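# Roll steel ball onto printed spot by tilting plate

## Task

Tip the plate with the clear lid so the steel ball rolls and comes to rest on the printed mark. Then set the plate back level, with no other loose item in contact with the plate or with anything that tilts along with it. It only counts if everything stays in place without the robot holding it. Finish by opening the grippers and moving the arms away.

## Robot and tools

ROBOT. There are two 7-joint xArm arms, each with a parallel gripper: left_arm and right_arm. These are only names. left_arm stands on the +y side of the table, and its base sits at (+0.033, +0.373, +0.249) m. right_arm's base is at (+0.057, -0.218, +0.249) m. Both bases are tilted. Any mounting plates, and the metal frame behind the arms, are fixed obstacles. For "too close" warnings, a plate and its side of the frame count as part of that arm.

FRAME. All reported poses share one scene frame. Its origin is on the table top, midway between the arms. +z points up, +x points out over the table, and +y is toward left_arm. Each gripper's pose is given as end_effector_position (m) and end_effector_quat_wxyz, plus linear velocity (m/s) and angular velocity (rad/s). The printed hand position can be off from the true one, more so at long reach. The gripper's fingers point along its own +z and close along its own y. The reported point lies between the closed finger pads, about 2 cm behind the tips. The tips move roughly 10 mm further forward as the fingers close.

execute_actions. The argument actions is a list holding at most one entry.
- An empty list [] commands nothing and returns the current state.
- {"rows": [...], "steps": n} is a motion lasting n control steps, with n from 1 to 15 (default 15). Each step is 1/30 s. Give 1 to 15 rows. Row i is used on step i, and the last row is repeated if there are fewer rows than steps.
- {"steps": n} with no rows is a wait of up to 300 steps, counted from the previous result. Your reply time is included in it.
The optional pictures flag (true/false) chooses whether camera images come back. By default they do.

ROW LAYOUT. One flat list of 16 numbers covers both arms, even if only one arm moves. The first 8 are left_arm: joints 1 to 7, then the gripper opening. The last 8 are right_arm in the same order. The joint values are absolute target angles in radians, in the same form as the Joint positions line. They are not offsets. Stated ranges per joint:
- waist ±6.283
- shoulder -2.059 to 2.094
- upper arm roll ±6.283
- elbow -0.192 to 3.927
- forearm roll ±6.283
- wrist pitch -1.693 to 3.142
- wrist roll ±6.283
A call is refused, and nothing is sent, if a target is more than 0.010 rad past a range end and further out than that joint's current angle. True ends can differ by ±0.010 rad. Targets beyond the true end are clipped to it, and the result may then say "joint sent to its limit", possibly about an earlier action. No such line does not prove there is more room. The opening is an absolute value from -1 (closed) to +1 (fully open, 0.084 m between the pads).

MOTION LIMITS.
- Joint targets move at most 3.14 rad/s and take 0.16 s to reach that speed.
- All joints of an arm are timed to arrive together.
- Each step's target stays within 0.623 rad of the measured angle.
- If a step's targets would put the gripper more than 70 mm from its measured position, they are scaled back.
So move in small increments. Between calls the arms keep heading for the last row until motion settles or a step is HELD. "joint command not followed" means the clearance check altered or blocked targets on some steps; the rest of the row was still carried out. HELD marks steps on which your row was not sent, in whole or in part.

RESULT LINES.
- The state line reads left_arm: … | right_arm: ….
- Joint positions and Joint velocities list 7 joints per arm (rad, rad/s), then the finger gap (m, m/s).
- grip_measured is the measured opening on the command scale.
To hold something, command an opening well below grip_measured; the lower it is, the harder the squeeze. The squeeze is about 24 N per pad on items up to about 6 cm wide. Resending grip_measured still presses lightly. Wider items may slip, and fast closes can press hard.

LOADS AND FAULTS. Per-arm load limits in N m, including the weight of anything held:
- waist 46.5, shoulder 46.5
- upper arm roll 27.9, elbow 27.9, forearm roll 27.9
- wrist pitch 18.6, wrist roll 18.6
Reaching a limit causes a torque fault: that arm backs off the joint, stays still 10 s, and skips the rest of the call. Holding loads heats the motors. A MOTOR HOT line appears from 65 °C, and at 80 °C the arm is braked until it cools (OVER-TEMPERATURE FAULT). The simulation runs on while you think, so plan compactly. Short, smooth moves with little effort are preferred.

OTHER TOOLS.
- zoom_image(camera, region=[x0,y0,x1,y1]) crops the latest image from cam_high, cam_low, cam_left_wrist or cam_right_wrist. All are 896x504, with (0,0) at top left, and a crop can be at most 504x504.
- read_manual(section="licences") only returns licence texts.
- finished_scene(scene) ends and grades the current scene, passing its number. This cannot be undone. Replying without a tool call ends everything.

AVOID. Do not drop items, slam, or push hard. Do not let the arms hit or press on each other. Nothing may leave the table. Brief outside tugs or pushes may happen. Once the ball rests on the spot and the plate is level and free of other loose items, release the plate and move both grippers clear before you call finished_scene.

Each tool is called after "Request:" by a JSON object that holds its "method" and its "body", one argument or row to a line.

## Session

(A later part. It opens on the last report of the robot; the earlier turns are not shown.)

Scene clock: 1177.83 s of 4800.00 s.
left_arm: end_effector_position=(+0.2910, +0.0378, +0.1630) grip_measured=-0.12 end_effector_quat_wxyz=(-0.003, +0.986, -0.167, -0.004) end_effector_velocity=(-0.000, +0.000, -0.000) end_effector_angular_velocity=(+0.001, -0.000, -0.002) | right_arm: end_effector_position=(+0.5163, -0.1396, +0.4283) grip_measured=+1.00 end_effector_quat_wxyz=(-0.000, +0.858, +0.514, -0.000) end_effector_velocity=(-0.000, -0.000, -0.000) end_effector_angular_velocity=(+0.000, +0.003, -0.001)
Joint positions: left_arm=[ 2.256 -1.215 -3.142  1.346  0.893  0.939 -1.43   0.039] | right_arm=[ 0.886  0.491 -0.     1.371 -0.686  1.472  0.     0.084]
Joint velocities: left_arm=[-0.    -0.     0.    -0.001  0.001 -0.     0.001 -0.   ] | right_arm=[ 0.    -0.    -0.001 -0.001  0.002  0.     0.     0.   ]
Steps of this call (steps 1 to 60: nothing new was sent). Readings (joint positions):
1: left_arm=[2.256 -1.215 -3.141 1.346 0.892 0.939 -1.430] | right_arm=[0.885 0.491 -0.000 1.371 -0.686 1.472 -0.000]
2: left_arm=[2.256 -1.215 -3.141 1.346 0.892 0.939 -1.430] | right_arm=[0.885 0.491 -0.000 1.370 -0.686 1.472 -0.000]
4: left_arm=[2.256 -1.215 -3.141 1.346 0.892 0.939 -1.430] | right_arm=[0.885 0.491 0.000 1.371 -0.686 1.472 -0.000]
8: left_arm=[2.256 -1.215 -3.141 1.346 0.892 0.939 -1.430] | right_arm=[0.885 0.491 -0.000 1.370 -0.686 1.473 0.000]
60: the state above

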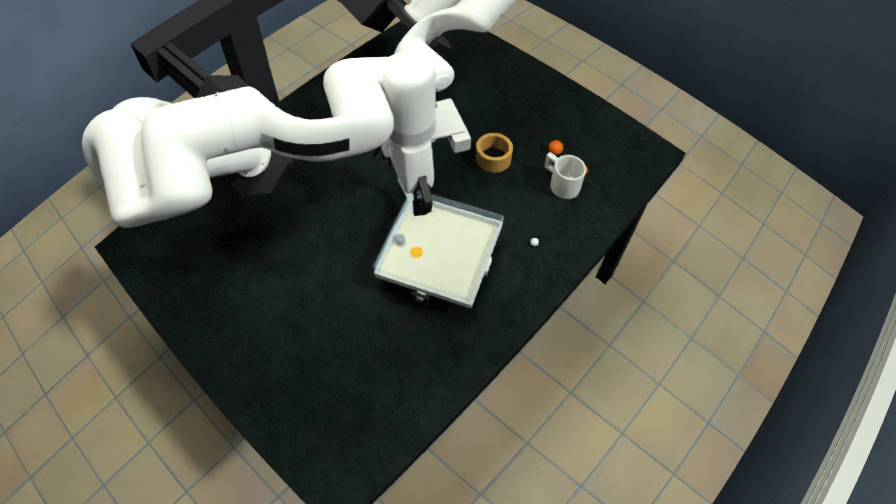

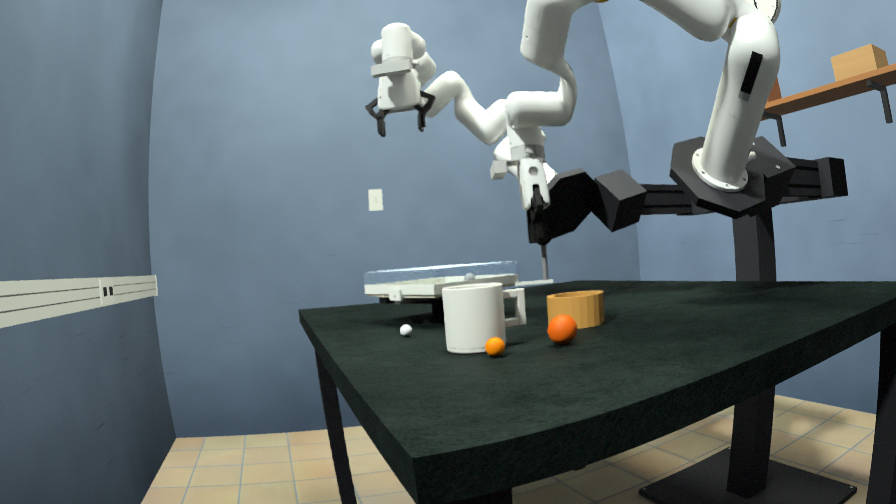

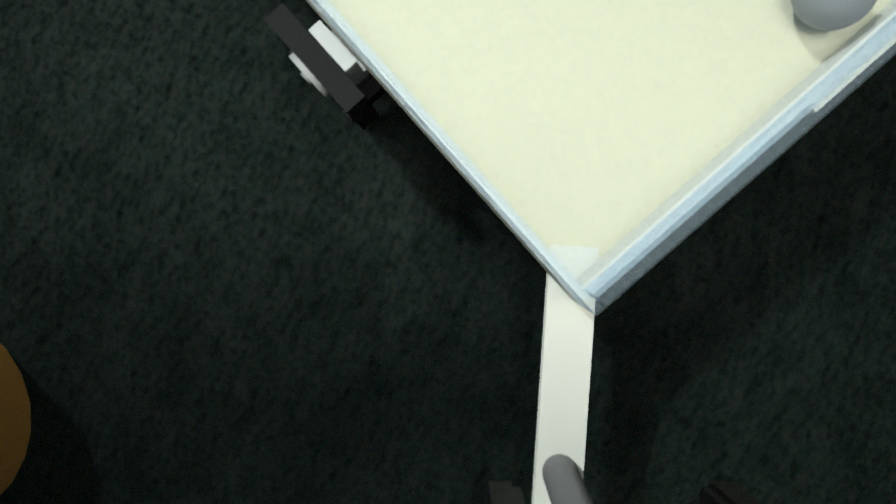

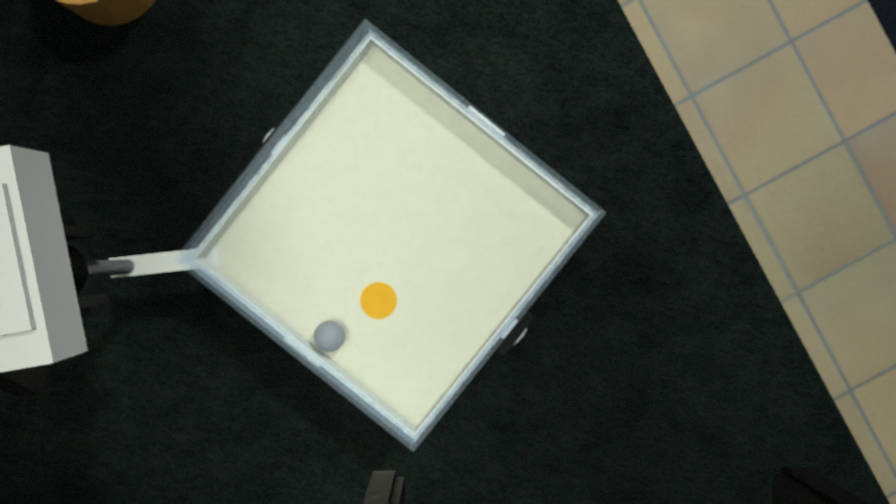

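Request:
{"method": "execute_actions", "body": {
  "actions": [
    {"rows":[[2.2554,-1.2037,-3.1416,1.3395,0.8925,0.9391,-1.43,-0.3,0.8855,0.4906,0.0,1.3705,-0.6863,1.4725,0.0,1]],"steps":15}
  ],
  "pictures": false
}}

Request:
{"method": "execute_actions", "body": {
  "actions": [
    {"rows":[[2.2554,-1.2037,-3.1416,1.3395,0.8925,0.9391,-1.43,-0.3,0.8855,0.4906,0.0,1.3705,-0.6863,1.4725,0.0,1]],"steps":15}
  ]
}}

Request:
{"method": "execute_actions", "body": {
  "actions": [
    {"rows":[[2.2555,-1.2147,-3.1416,1.3465,0.8925,0.9391,-1.43,-0.3,0.8855,0.4906,0.0,1.3705,-0.6863,1.4725,0.0,1]],"steps":15}
  ]
}}

Request:
{"method": "execute_actions", "body": {
  "actions": [
    {"steps":30}
  ]
}}

Request:
{"method": "execute_actions", "body": {
  "actions": [
    {"steps":60}
  ]
}}

Scene clock: 1193.60 s of 4800.00 s.
left_arm: end_effector_position=(+0.2928, +0.0387, +0.1663) grip_measured=-0.12 end_effector_quat_wxyz=(-0.001, +0.986, -0.166, -0.003) end_effector_velocity=(-0.000, +0.001, +0.000) end_effector_angular_velocity=(+0.003, +0.001, +0.002) | right_arm: end_effector_position=(+0.5163, -0.1396, +0.4283) grip_measured=+1.00 end_effector_quat_wxyz=(-0.000, +0.858, +0.514, -0.000) end_effector_velocity=(+0.001, -0.000, -0.000) end_effector_angular_velocity=(-0.000, -0.001, -0.001)
Joint positions: left_arm=[ 2.255 -1.204 -3.142  1.34   0.893  0.938 -1.43   0.039] | right_arm=[ 0.885  0.491  0.     1.371 -0.686  1.472 -0.     0.084]
Joint velocities: left_arm=[ 0.     0.001 -0.001 -0.001 -0.001  0.004 -0.001 -0.   ] | right_arm=[-0.    -0.    -0.    -0.    -0.002 -0.001  0.    -0.   ]
Steps of this call (steps 1 to 90: nothing new was sent; then 12.27 s passed at rest; steps 91 to 105: all 15 steps of this action). Readings (joint positions):
91: left_arm=[2.255 -1.215 -3.142 1.346 0.893 0.939 -1.430] | right_arm=[0.885 0.491 0.000 1.371 -0.686 1.472 -0.000]
92: left_arm=[2.256 -1.214 -3.142 1.346 0.893 0.939 -1.430] | right_arm=[0.885 0.491 0.000 1.370 -0.686 1.473 0.000]
94: left_arm=[2.256 -1.210 -3.142 1.343 0.893 0.938 -1.430] | right_arm=[0.885 0.491 0.000 1.371 -0.686 1.472 -0.000]
98: left_arm=[2.255 -1.205 -3.142 1.341 0.893 0.938 -1.430] | right_arm=[0.885 0.491 0.000 1.371 -0.686 1.472 -0.000]
105: the state above

Scene clock: 1194.10 s of 4800.00 s.
left_arm: end_effector_position=(+0.2929, +0.0389, +0.1662) grip_measured=-0.12 end_effector_quat_wxyz=(-0.002, +0.986, -0.166, -0.003) end_effector_velocity=(-0.000, +0.001, -0.001) end_effector_angular_velocity=(+0.004, +0.003, +0.002) | right_arm: end_effector_position=(+0.5163, -0.1396, +0.4283) grip_measured=+1.00 end_effector_quat_wxyz=(-0.000, +0.858, +0.514, -0.000) end_effector_velocity=(+0.000, -0.000, -0.000) end_effector_angular_velocity=(+0.000, +0.000, -0.001)
Joint positions: left_arm=[ 2.255 -1.204 -3.142  1.34   0.892  0.939 -1.43   0.039] | right_arm=[ 0.885  0.491 -0.     1.371 -0.686  1.473  0.     0.084]
Joint velocities: left_arm=[ 0.001 -0.     0.001 -0.001 -0.003  0.001 -0.     0.   ] | right_arm=[ 0.     0.    -0.001  0.     0.    -0.     0.     0.   ]
Steps of this call (steps 1 to 15: all 15 steps of this action). Readings (joint positions):
1: left_arm=[2.255 -1.204 -3.142 1.340 0.893 0.939 -1.430] | right_arm=[0.886 0.491 -0.000 1.371 -0.686 1.472 -0.000]
2: left_arm=[2.255 -1.204 -3.142 1.340 0.893 0.939 -1.430] | right_arm=[0.885 0.491 0.000 1.370 -0.686 1.472 -0.000]
4: left_arm=[2.255 -1.204 -3.142 1.340 0.893 0.939 -1.430] | right_arm=[0.885 0.491 0.000 1.371 -0.686 1.473 0.000]
8: left_arm=[2.255 -1.204 -3.142 1.340 0.893 0.939 -1.430] | right_arm=[0.885 0.491 0.000 1.371 -0.686 1.473 0.000]
15: the state above

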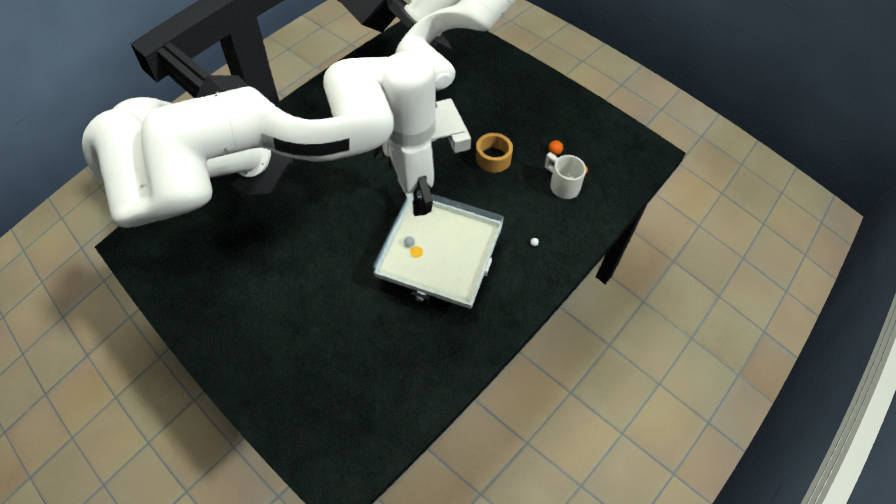

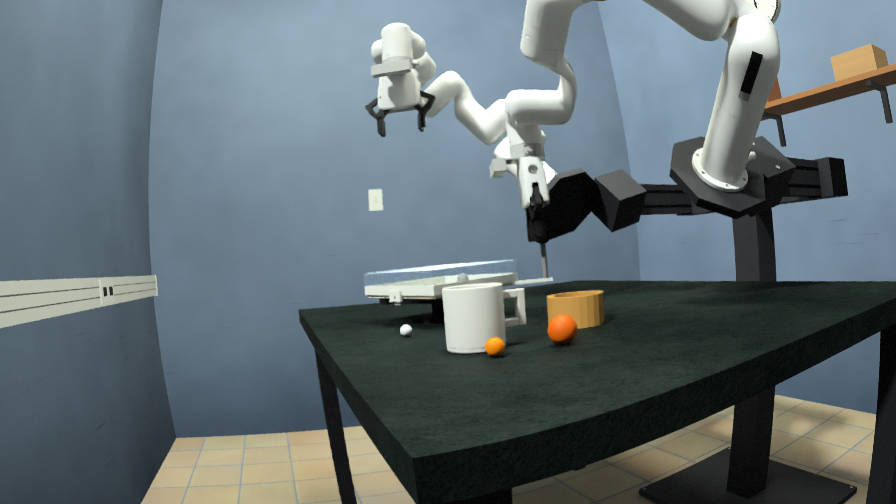

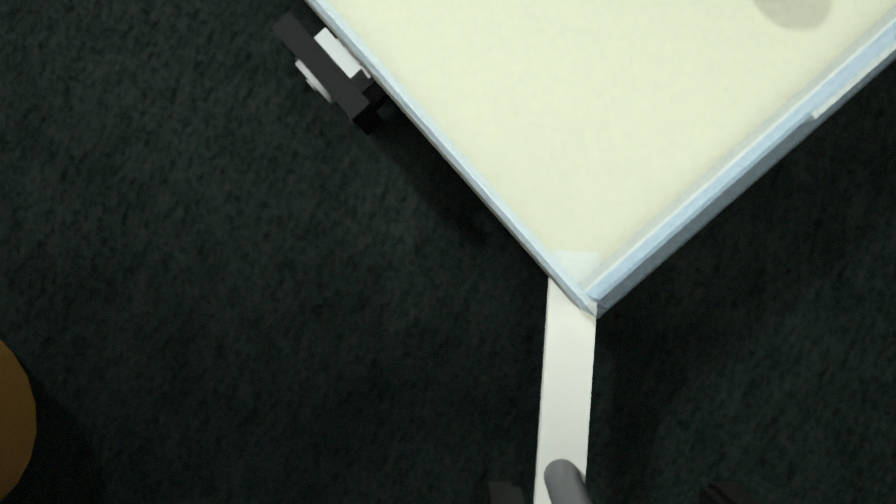

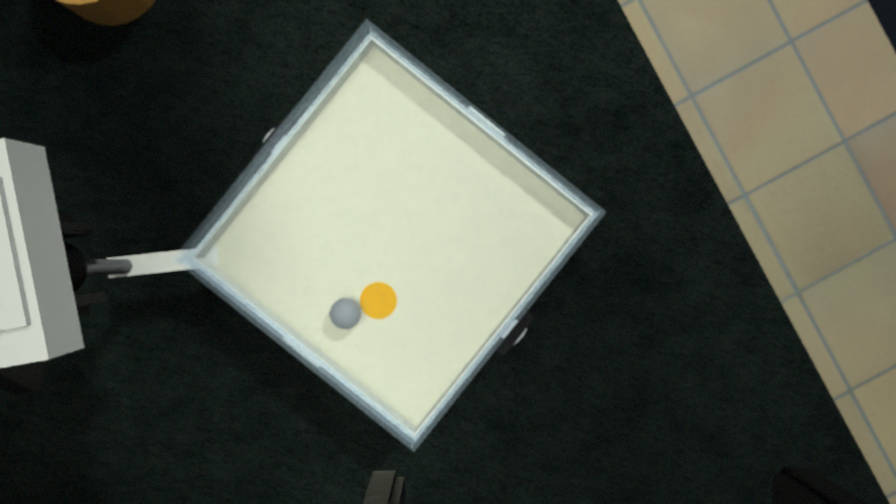

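Scene clock: 1194.60 s of 4800.00 s.
left_arm: end_effector_position=(+0.2911, +0.0384, +0.1626) grip_measured=-0.12 end_effector_quat_wxyz=(-0.004, +0.986, -0.167, -0.004) end_effector_velocity=(-0.001, -0.001, +0.000) end_effector_angular_velocity=(-0.003, +0.002, -0.001) | right_arm: end_effector_position=(+0.5163, -0.1396, +0.4283) grip_measured=+1.00 end_effector_quat_wxyz=(-0.000, +0.858, +0.514, -0.000) end_effector_velocity=(+0.000, -0.000, -0.000) end_effector_angular_velocity=(+0.001, +0.002, -0.002)
Joint positions: left_arm=[ 2.256 -1.215 -3.141  1.346  0.892  0.94  -1.43   0.039] | right_arm=[ 0.886  0.491  0.     1.371 -0.686  1.473  0.     0.084]
Joint velocities: left_arm=[-0.    -0.002 -0.001  0.002 -0.001 -0.003  0.    -0.   ] | right_arm=[-0.001  0.    -0.001  0.     0.002 -0.001  0.001  0.   ]
Steps of this call (steps 1 to 15: all 15 steps of this action). Readings (joint positions):
1: left_arm=[2.255 -1.204 -3.142 1.340 0.892 0.939 -1.430] | right_arm=[0.886 0.491 -0.000 1.371 -0.686 1.472 -0.000]
2: left_arm=[2.255 -1.205 -3.142 1.341 0.892 0.939 -1.430] | right_arm=[0.886 0.491 0.000 1.371 -0.686 1.473 0.000]
4: left_arm=[2.255 -1.208 -3.141 1.343 0.892 0.940 -1.430] | right_arm=[0.885 0.491 -0.000 1.370 -0.686 1.473 -0.000]
8: left_arm=[2.256 -1.213 -3.141 1.345 0.892 0.940 -1.430] | right_arm=[0.885 0.491 0.000 1.371 -0.686 1.473 0.000]
15: the state above

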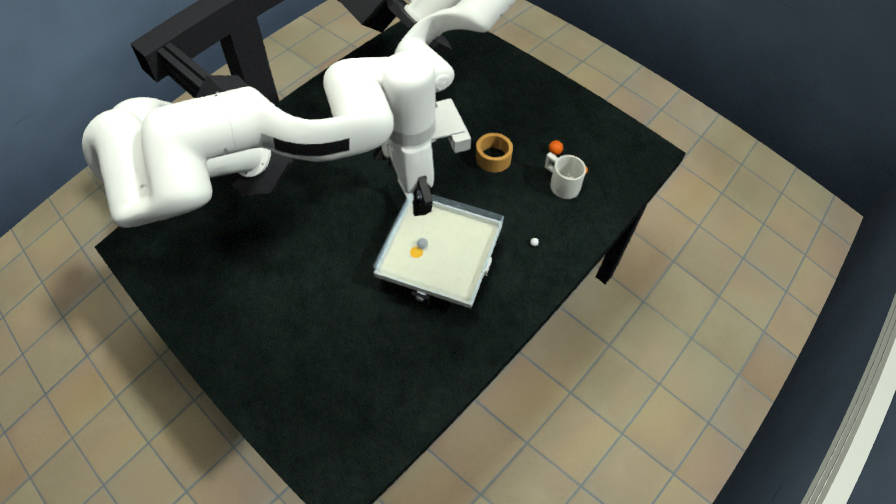

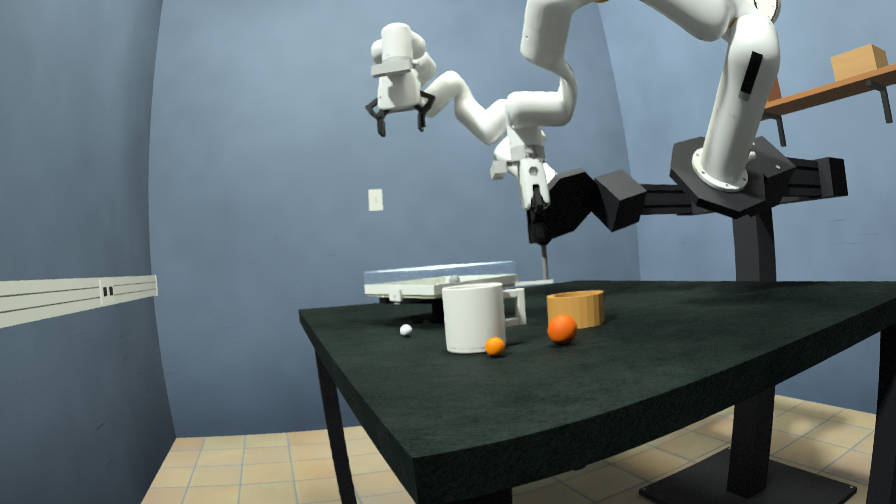

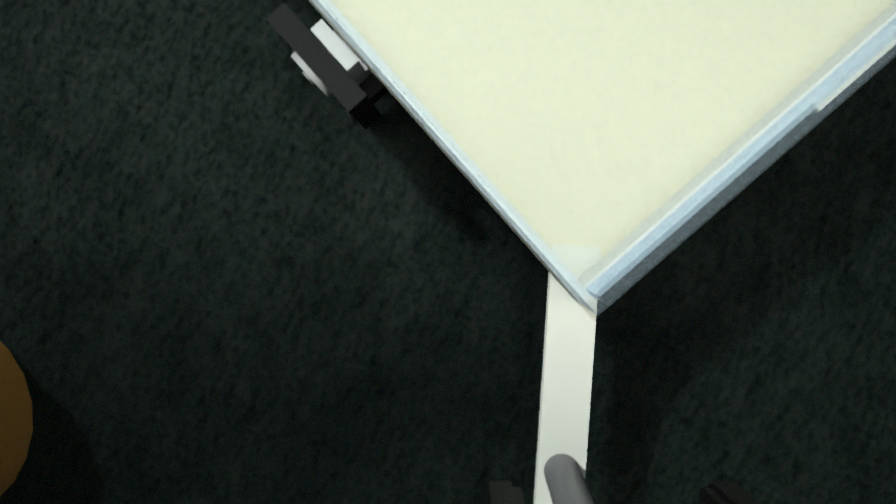

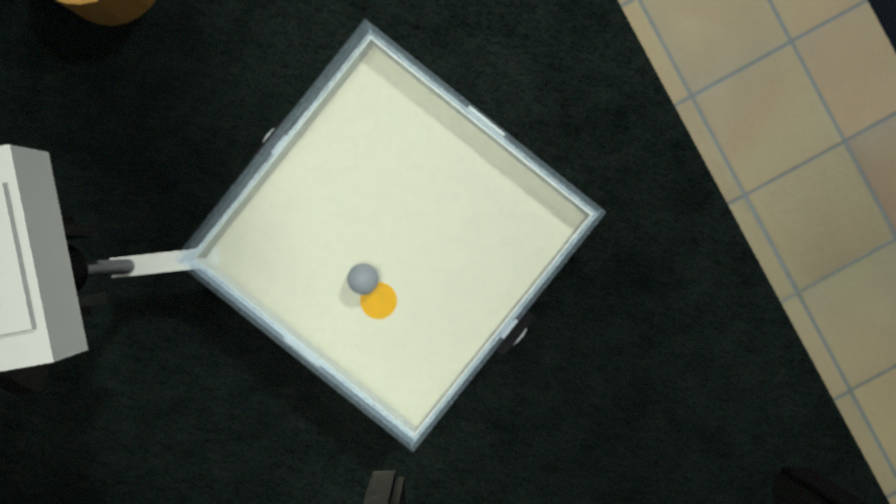

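Scene clock: 1195.60 s of 4800.00 s.
left_arm: end_effector_position=(+0.2910, +0.0380, +0.1628) grip_measured=-0.12 end_effector_quat_wxyz=(-0.004, +0.986, -0.167, -0.004) end_effector_velocity=(-0.001, -0.001, +0.000) end_effector_angular_velocity=(-0.002, +0.002, +0.001) | right_arm: end_effector_position=(+0.5163, -0.1396, +0.4283) grip_measured=+1.00 end_effector_quat_wxyz=(-0.000, +0.858, +0.514, -0.000) end_effector_velocity=(-0.000, -0.000, -0.000) end_effector_angular_velocity=(-0.000, +0.001, +0.000)
Joint positions: left_arm=[ 2.256 -1.215 -3.141  1.346  0.892  0.939 -1.43   0.039] | right_arm=[ 0.885  0.491  0.     1.37  -0.686  1.472 -0.     0.084]
Joint velocities: left_arm=[-0.    -0.    -0.001  0.    -0.002 -0.001 -0.    -0.   ] | right_arm=[-0.    -0.    -0.    -0.001  0.001 -0.    -0.    -0.   ]
Steps of this call (steps 1 to 15: the robot went on to your last target; steps 16 to 30: nothing new was sent). Readings (joint positions):
1: left_arm=[2.256 -1.215 -3.141 1.346 0.892 0.940 -1.430] | right_arm=[0.885 0.491 -0.000 1.370 -0.686 1.472 -0.000]
2: left_arm=[2.256 -1.215 -3.141 1.346 0.892 0.940 -1.430] | right_arm=[0.885 0.491 0.000 1.371 -0.686 1.472 -0.000]
4: left_arm=[2.256 -1.215 -3.141 1.346 0.892 0.940 -1.430] | right_arm=[0.885 0.491 0.000 1.370 -0.686 1.472 -0.000]
8: left_arm=[2.256 -1.215 -3.141 1.346 0.892 0.940 -1.430] | right_arm=[0.885 0.491 0.000 1.370 -0.686 1.473 -0.000]
30: the state above
All arms were judged still, so your last target was given up. Only a new action makes them travel on or press farther. Fingers that are still opening or closing keep moving.

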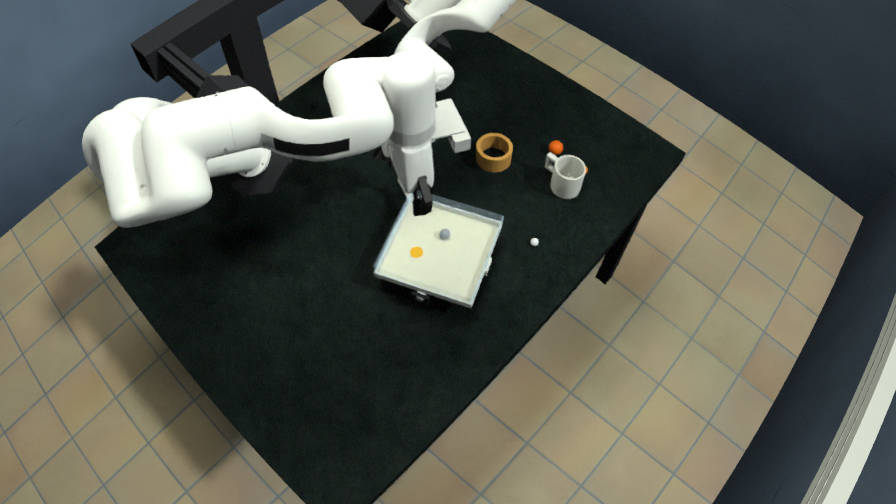

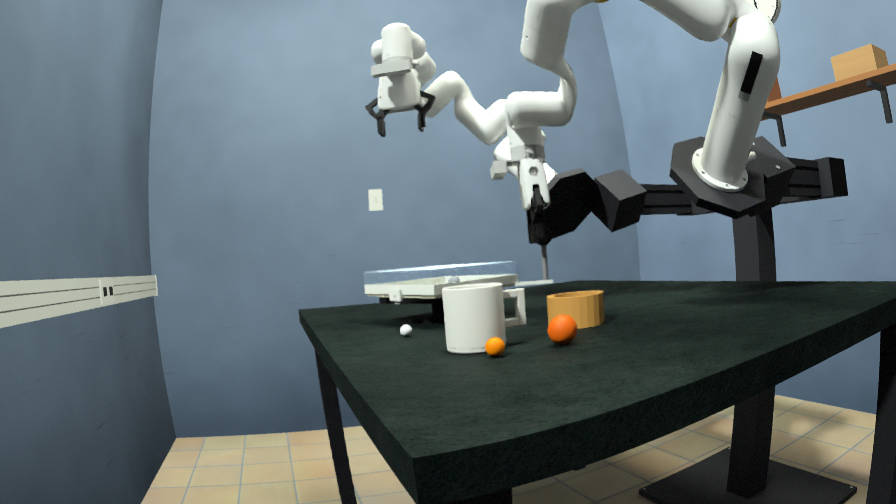

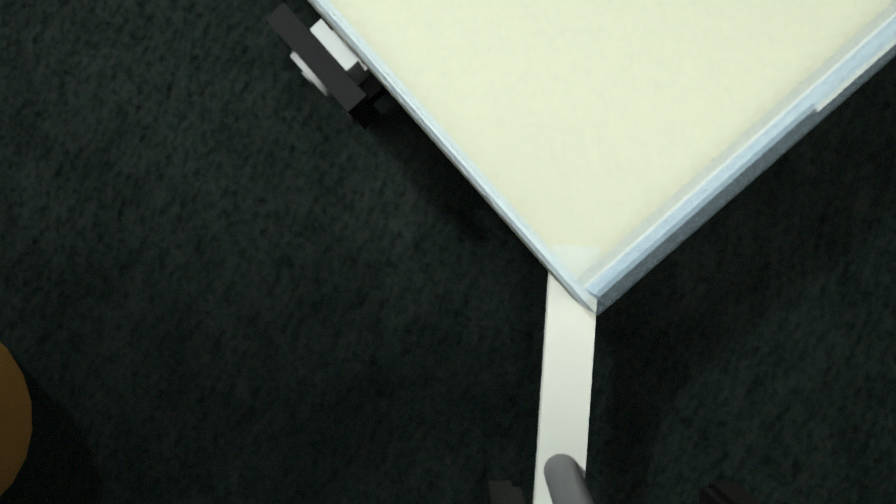

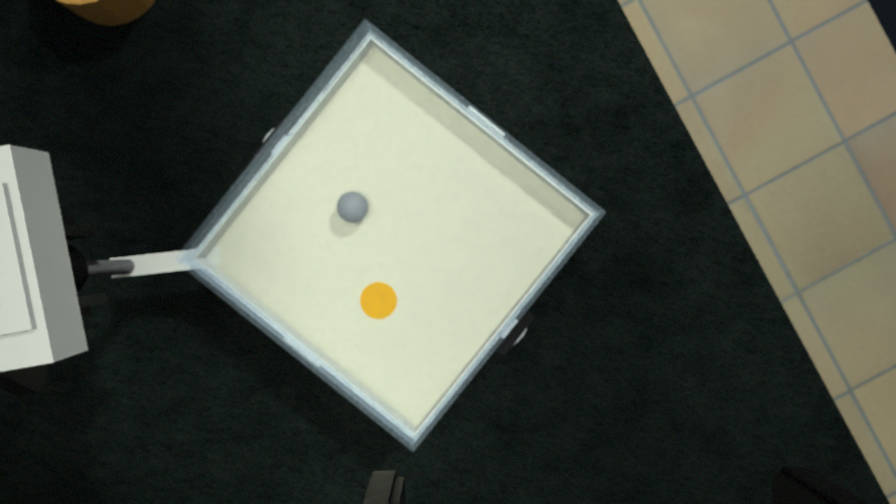

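Scene clock: 1197.60 s of 4800.00 s.
left_arm: end_effector_position=(+0.2910, +0.0378, +0.1630) grip_measured=-0.12 end_effector_quat_wxyz=(-0.003, +0.986, -0.167, -0.004) end_effector_velocity=(-0.000, +0.000, +0.000) end_effector_angular_velocity=(+0.001, -0.000, -0.001) | right_arm: end_effector_position=(+0.5163, -0.1396, +0.4283) grip_measured=+1.00 end_effector_quat_wxyz=(-0.000, +0.858, +0.514, -0.000) end_effector_velocity=(-0.000, -0.000, -0.000) end_effector_angular_velocity=(-0.002, +0.000, +0.001)
Joint positions: left_arm=[ 2.256 -1.215 -3.142  1.346  0.893  0.939 -1.43   0.039] | right_arm=[ 0.885  0.491  0.     1.371 -0.686  1.473  0.     0.084]
Joint velocities: left_arm=[-0.001  0.    -0.001 -0.    -0.     0.001  0.     0.   ] | right_arm=[ 0.    -0.    -0.001 -0.001 -0.001  0.001 -0.     0.   ]
Steps of this call (steps 1 to 60: nothing new was sent). Readings (joint positions):
1: left_arm=[2.256 -1.215 -3.141 1.346 0.892 0.939 -1.430] | right_arm=[0.886 0.491 -0.000 1.371 -0.686 1.472 -0.000]
2: left_arm=[2.256 -1.215 -3.141 1.346 0.892 0.939 -1.430] | right_arm=[0.885 0.491 -0.000 1.371 -0.686 1.472 0.000]
4: left_arm=[2.256 -1.215 -3.141 1.346 0.892 0.939 -1.430] | right_arm=[0.885 0.491 -0.000 1.371 -0.686 1.473 -0.000]
8: left_arm=[2.256 -1.215 -3.141 1.346 0.892 0.939 -1.430] | right_arm=[0.885 0.491 0.000 1.371 -0.686 1.472 0.000]
60: the state above

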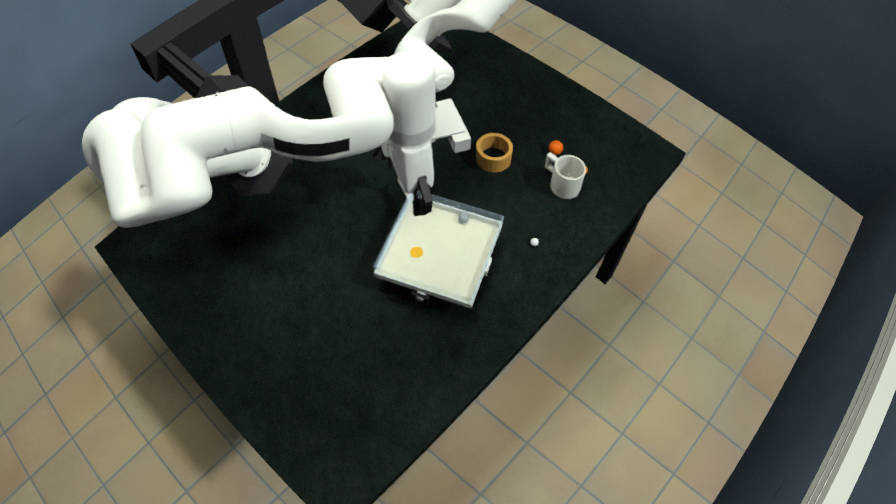

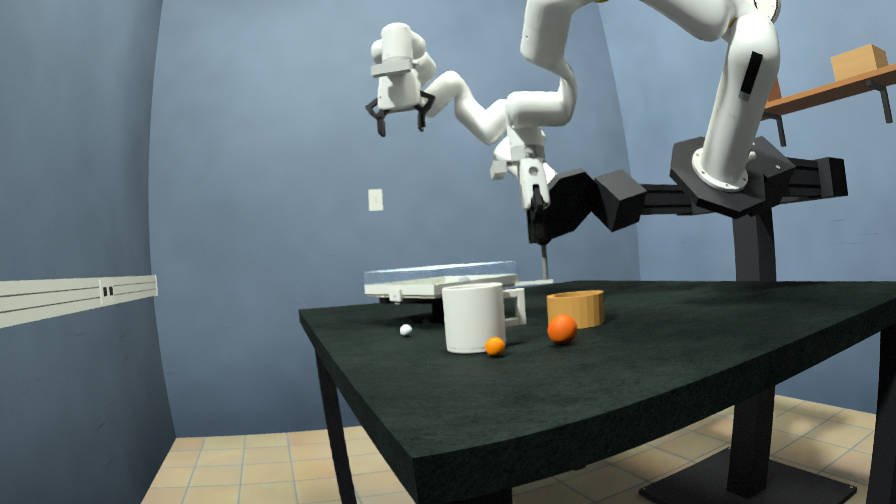

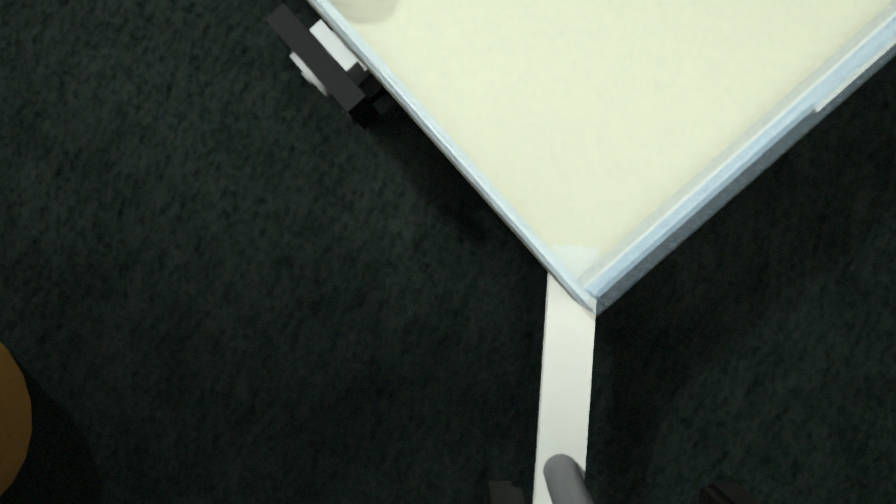

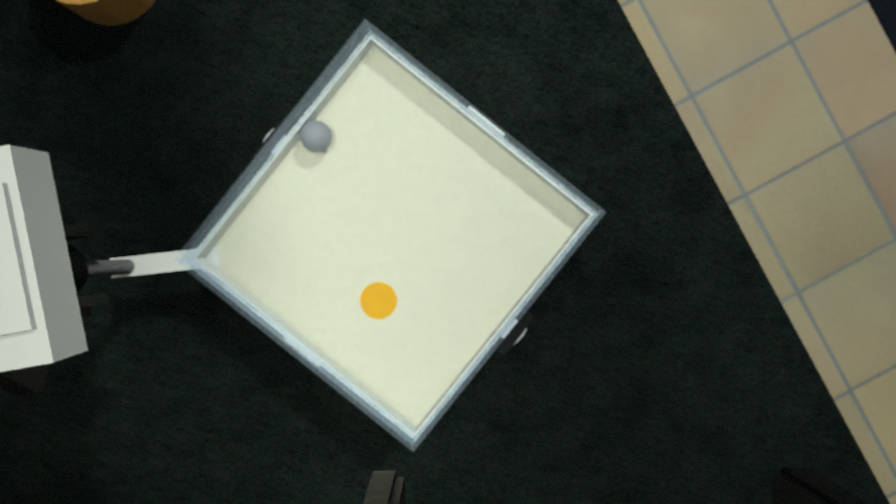

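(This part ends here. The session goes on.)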